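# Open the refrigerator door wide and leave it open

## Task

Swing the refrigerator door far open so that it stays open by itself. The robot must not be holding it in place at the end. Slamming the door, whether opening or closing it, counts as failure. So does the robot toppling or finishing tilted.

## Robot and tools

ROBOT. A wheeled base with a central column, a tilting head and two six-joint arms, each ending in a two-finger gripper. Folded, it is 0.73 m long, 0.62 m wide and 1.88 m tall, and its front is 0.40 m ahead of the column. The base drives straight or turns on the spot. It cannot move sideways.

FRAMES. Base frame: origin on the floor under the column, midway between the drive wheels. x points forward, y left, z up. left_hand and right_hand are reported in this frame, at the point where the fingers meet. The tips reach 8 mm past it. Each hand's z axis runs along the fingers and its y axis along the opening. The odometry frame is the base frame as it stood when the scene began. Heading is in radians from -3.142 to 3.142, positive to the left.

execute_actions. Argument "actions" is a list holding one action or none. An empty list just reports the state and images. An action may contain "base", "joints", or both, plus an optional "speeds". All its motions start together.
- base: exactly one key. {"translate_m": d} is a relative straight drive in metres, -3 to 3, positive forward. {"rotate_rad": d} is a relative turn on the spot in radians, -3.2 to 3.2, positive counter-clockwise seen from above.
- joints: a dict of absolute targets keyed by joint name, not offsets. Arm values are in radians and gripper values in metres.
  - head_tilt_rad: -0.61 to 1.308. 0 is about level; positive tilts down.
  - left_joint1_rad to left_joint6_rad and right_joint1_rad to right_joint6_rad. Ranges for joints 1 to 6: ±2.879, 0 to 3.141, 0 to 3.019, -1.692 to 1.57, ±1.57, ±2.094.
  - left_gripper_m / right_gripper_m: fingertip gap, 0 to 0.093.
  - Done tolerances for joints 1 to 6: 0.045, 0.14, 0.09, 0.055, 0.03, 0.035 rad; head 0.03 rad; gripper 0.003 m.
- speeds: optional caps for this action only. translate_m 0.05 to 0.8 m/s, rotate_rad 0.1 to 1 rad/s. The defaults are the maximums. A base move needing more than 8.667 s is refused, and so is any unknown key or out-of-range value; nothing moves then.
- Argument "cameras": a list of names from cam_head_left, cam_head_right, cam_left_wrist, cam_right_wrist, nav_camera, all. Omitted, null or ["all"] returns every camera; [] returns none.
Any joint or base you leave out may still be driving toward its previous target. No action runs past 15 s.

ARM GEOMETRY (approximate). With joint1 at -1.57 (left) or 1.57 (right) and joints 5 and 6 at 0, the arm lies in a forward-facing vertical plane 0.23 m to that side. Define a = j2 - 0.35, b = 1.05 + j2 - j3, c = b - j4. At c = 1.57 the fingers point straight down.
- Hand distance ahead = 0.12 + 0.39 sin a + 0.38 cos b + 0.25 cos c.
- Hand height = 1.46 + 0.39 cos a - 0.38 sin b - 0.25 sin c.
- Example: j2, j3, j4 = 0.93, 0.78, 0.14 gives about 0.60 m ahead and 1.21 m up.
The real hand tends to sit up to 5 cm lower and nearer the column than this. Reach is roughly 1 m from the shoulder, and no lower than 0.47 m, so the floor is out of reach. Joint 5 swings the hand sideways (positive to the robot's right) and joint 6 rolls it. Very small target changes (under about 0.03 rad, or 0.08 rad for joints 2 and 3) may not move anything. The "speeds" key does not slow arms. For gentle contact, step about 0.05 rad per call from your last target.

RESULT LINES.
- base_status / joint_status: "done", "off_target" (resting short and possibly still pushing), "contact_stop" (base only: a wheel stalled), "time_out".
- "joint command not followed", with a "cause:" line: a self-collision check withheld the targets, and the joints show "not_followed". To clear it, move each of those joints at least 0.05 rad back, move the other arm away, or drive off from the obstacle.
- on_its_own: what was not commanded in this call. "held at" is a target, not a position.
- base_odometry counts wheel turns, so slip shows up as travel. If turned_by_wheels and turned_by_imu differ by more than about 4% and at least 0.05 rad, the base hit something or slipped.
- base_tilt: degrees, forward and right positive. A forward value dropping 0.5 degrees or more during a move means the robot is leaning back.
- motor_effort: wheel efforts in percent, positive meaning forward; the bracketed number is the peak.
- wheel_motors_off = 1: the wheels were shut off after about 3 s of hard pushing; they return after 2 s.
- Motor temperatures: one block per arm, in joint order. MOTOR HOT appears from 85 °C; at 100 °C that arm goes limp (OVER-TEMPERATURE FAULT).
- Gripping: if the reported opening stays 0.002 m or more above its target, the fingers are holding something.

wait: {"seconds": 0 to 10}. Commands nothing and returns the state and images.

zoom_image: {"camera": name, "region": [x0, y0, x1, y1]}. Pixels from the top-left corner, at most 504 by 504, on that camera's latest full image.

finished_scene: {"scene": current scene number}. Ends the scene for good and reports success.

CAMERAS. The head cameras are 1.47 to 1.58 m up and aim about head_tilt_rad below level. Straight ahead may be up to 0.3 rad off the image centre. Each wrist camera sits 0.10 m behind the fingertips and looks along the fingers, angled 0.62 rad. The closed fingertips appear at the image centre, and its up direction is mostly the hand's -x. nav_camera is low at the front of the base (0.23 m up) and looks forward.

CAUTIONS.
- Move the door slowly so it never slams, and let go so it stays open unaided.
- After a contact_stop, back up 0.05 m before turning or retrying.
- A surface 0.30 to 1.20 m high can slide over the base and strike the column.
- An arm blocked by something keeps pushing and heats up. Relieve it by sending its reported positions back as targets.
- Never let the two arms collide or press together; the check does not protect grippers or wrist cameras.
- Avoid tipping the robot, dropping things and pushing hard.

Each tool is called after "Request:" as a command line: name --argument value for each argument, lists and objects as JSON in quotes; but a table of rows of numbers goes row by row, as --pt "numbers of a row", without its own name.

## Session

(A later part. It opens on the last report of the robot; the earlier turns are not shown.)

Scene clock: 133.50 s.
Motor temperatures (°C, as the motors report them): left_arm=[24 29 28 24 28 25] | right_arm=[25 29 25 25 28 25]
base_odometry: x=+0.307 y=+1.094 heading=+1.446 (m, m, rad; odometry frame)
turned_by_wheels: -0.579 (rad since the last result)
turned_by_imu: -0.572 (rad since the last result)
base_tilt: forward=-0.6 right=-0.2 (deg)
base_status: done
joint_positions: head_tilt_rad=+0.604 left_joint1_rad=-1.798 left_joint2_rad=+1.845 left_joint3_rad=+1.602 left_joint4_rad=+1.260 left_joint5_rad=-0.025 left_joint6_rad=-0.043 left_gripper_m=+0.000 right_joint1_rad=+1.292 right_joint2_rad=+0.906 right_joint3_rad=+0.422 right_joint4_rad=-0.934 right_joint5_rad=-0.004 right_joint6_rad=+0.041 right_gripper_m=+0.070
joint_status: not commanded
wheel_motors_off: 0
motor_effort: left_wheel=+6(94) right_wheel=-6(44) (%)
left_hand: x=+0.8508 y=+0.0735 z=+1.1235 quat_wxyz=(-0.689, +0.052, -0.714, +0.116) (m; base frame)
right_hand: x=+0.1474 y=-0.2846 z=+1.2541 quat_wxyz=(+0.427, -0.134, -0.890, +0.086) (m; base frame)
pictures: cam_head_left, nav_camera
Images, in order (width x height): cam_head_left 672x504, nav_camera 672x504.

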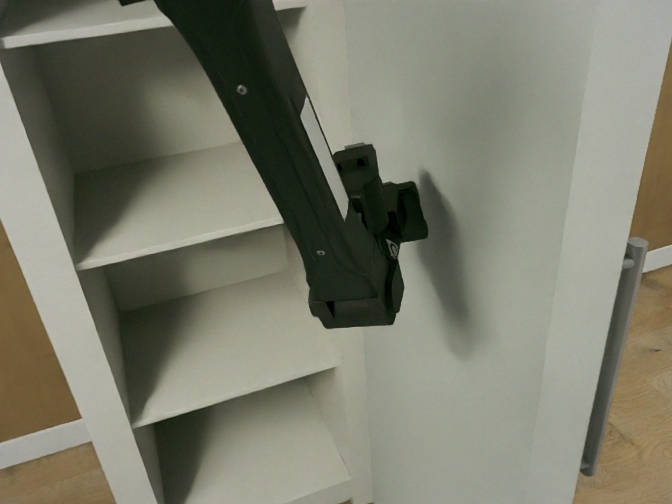

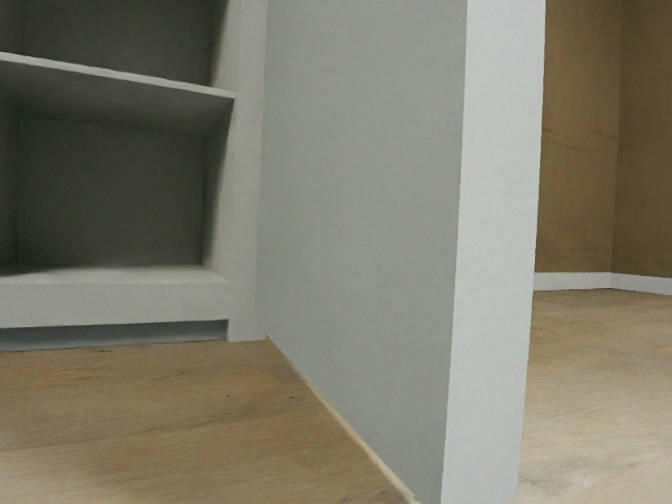

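Request:
execute_actions --actions '[{"base":{"rotate_rad":-0.04},"speeds":{"rotate_rad":0.1}}]' --cameras '["nav_camera"]'

Request:
execute_actions --actions '[{"joints":{"left_joint1_rad":-1.6}}]' --cameras '["cam_head_left","nav_camera"]'

Scene clock: 147.70 s.
Motor temperatures (°C, as the motors report them): left_arm=[24 29 28 24 28 25] | right_arm=[25 28 25 25 28 25]
base_odometry: x=+0.307 y=+1.094 heading=+1.407 (m, m, rad; odometry frame)
turned_by_wheels: -0.039 (rad since the last result)
turned_by_imu: -0.040 (rad since the last result)
base_tilt: forward=-0.6 right=-0.2 (deg)
base_status: done
joint_positions: head_tilt_rad=+0.604 left_joint1_rad=-1.794 left_joint2_rad=+1.845 left_joint3_rad=+1.602 left_joint4_rad=+1.260 left_joint5_rad=-0.026 left_joint6_rad=-0.042 left_gripper_m=+0.000 right_joint1_rad=+1.292 right_joint2_rad=+0.906 right_joint3_rad=+0.422 right_joint4_rad=-0.934 right_joint5_rad=-0.003 right_joint6_rad=+0.041 right_gripper_m=+0.070
joint_status: not commanded
wheel_motors_off: 0
motor_effort: left_wheel=+6(36) right_wheel=-7(33) (%)
left_hand: x=+0.8511 y=+0.0759 z=+1.1232 quat_wxyz=(-0.689, +0.051, -0.714, +0.114) (m; base frame)
right_hand: x=+0.1474 y=-0.2847 z=+1.2541 quat_wxyz=(+0.427, -0.134, -0.890, +0.086) (m; base frame)
pictures: nav_camera
Images, in order (width x height): nav_camera 672x504.

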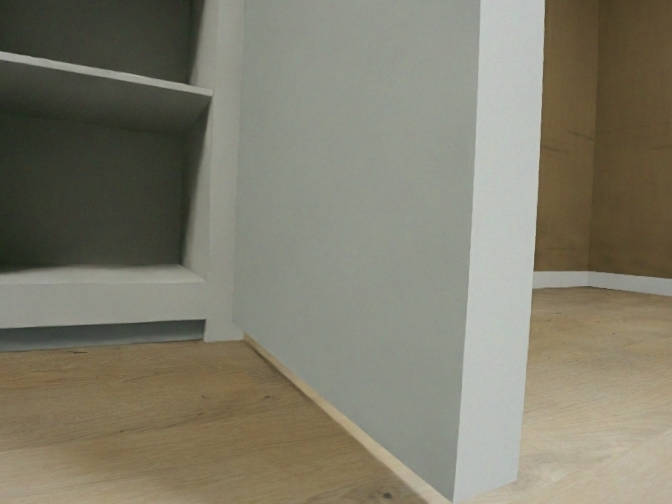

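Scene clock: 148.87 s.
Motor temperatures (°C, as the motors report them): left_arm=[24 29 28 24 28 25] | right_arm=[25 28 25 25 28 25]
base_odometry: x=+0.307 y=+1.094 heading=+1.407 (m, m, rad; odometry frame)
turned_by_wheels: +0.000 (rad since the last result)
turned_by_imu: +0.000 (rad since the last result)
base_tilt: forward=-0.6 right=-0.3 (deg)
base_status: not commanded
joint_positions: head_tilt_rad=+0.604 left_joint1_rad=-1.598 left_joint2_rad=+1.845 left_joint3_rad=+1.602 left_joint4_rad=+1.260 left_joint5_rad=-0.024 left_joint6_rad=-0.042 left_gripper_m=+0.000 right_joint1_rad=+1.292 right_joint2_rad=+0.906 right_joint3_rad=+0.422 right_joint4_rad=-0.934 right_joint5_rad=-0.003 right_joint6_rad=+0.041 right_gripper_m=+0.070
joint_status: all done
wheel_motors_off: 0
motor_effort: left_wheel=+12(14) right_wheel=-14(15) (%)
left_hand: x=+0.8592 y=+0.2101 z=+1.1092 quat_wxyz=(-0.696, +0.027, -0.717, +0.019) (m; base frame)
right_hand: x=+0.1474 y=-0.2847 z=+1.2541 quat_wxyz=(+0.427, -0.134, -0.890, +0.086) (m; base frame)
pictures: cam_head_left, nav_camera
Images, in order (width x height): cam_head_left 672x504, nav_camera 672x504.

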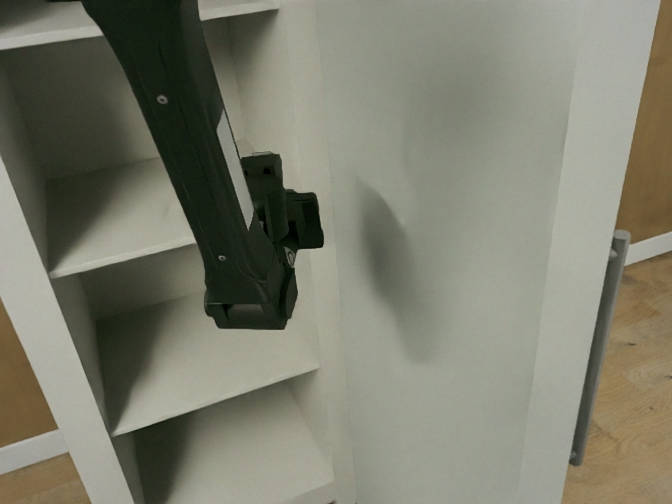

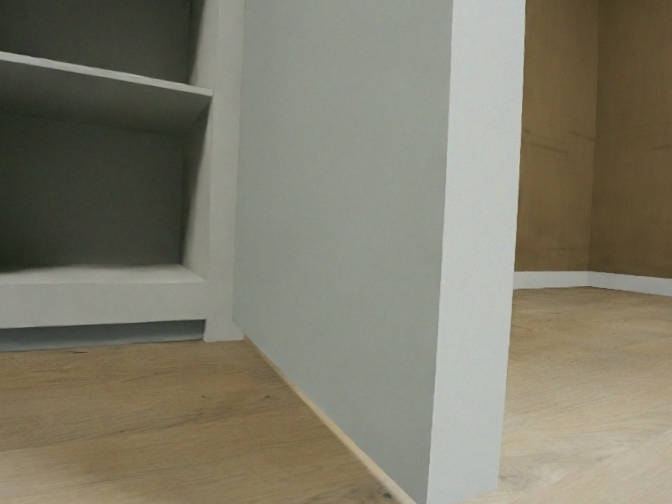

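The door moved back a little, so I'll check that it settles.

Request:
execute_actions --actions '[]' --cameras '["nav_camera","cam_head_left"]'

Scene clock: 161.77 s.
Motor temperatures (°C, as the motors report them): left_arm=[24 29 28 23 28 25] | right_arm=[25 28 25 25 28 25]
base_odometry: x=+0.307 y=+1.094 heading=+1.407 (m, m, rad; odometry frame)
turned_by_wheels: +0.000 (rad since the last result)
turned_by_imu: -0.001 (rad since the last result)
base_tilt: forward=-0.6 right=-0.3 (deg)
base_status: not commanded
joint_positions: head_tilt_rad=+0.604 left_joint1_rad=-1.598 left_joint2_rad=+1.845 left_joint3_rad=+1.602 left_joint4_rad=+1.260 left_joint5_rad=-0.024 left_joint6_rad=-0.042 left_gripper_m=+0.000 right_joint1_rad=+1.292 right_joint2_rad=+0.906 right_joint3_rad=+0.422 right_joint4_rad=-0.934 right_joint5_rad=-0.003 right_joint6_rad=+0.041 right_gripper_m=+0.070
joint_status: all done
wheel_motors_off: 0
motor_effort: left_wheel=+14(14) right_wheel=-14(15) (%)
left_hand: x=+0.8592 y=+0.2101 z=+1.1092 quat_wxyz=(-0.696, +0.027, -0.717, +0.019) (m; base frame)
right_hand: x=+0.1474 y=-0.2847 z=+1.2541 quat_wxyz=(+0.427, -0.134, -0.890, +0.086) (m; base frame)
pictures: cam_head_left, nav_camera
Images, in order (width x height): cam_head_left 672x504, nav_camera 672x504.

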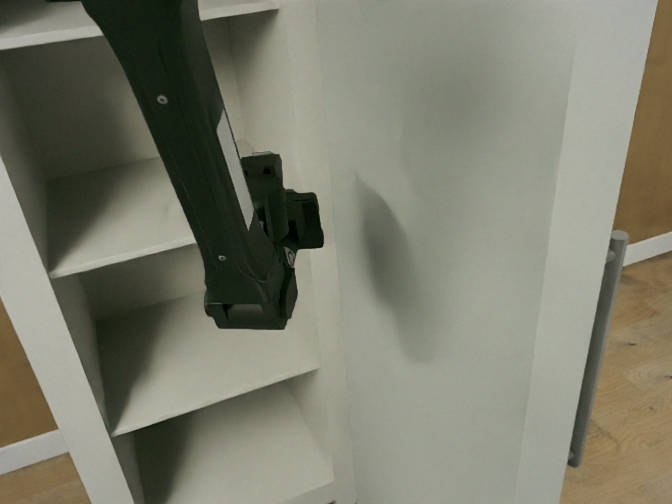

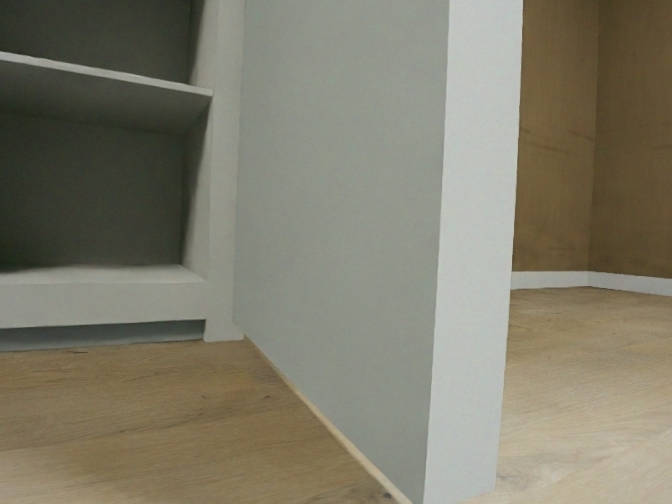

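It has settled at about 90° with nothing touching it.

Request:
finished_scene --scene 2

The scene is finished: the task was done.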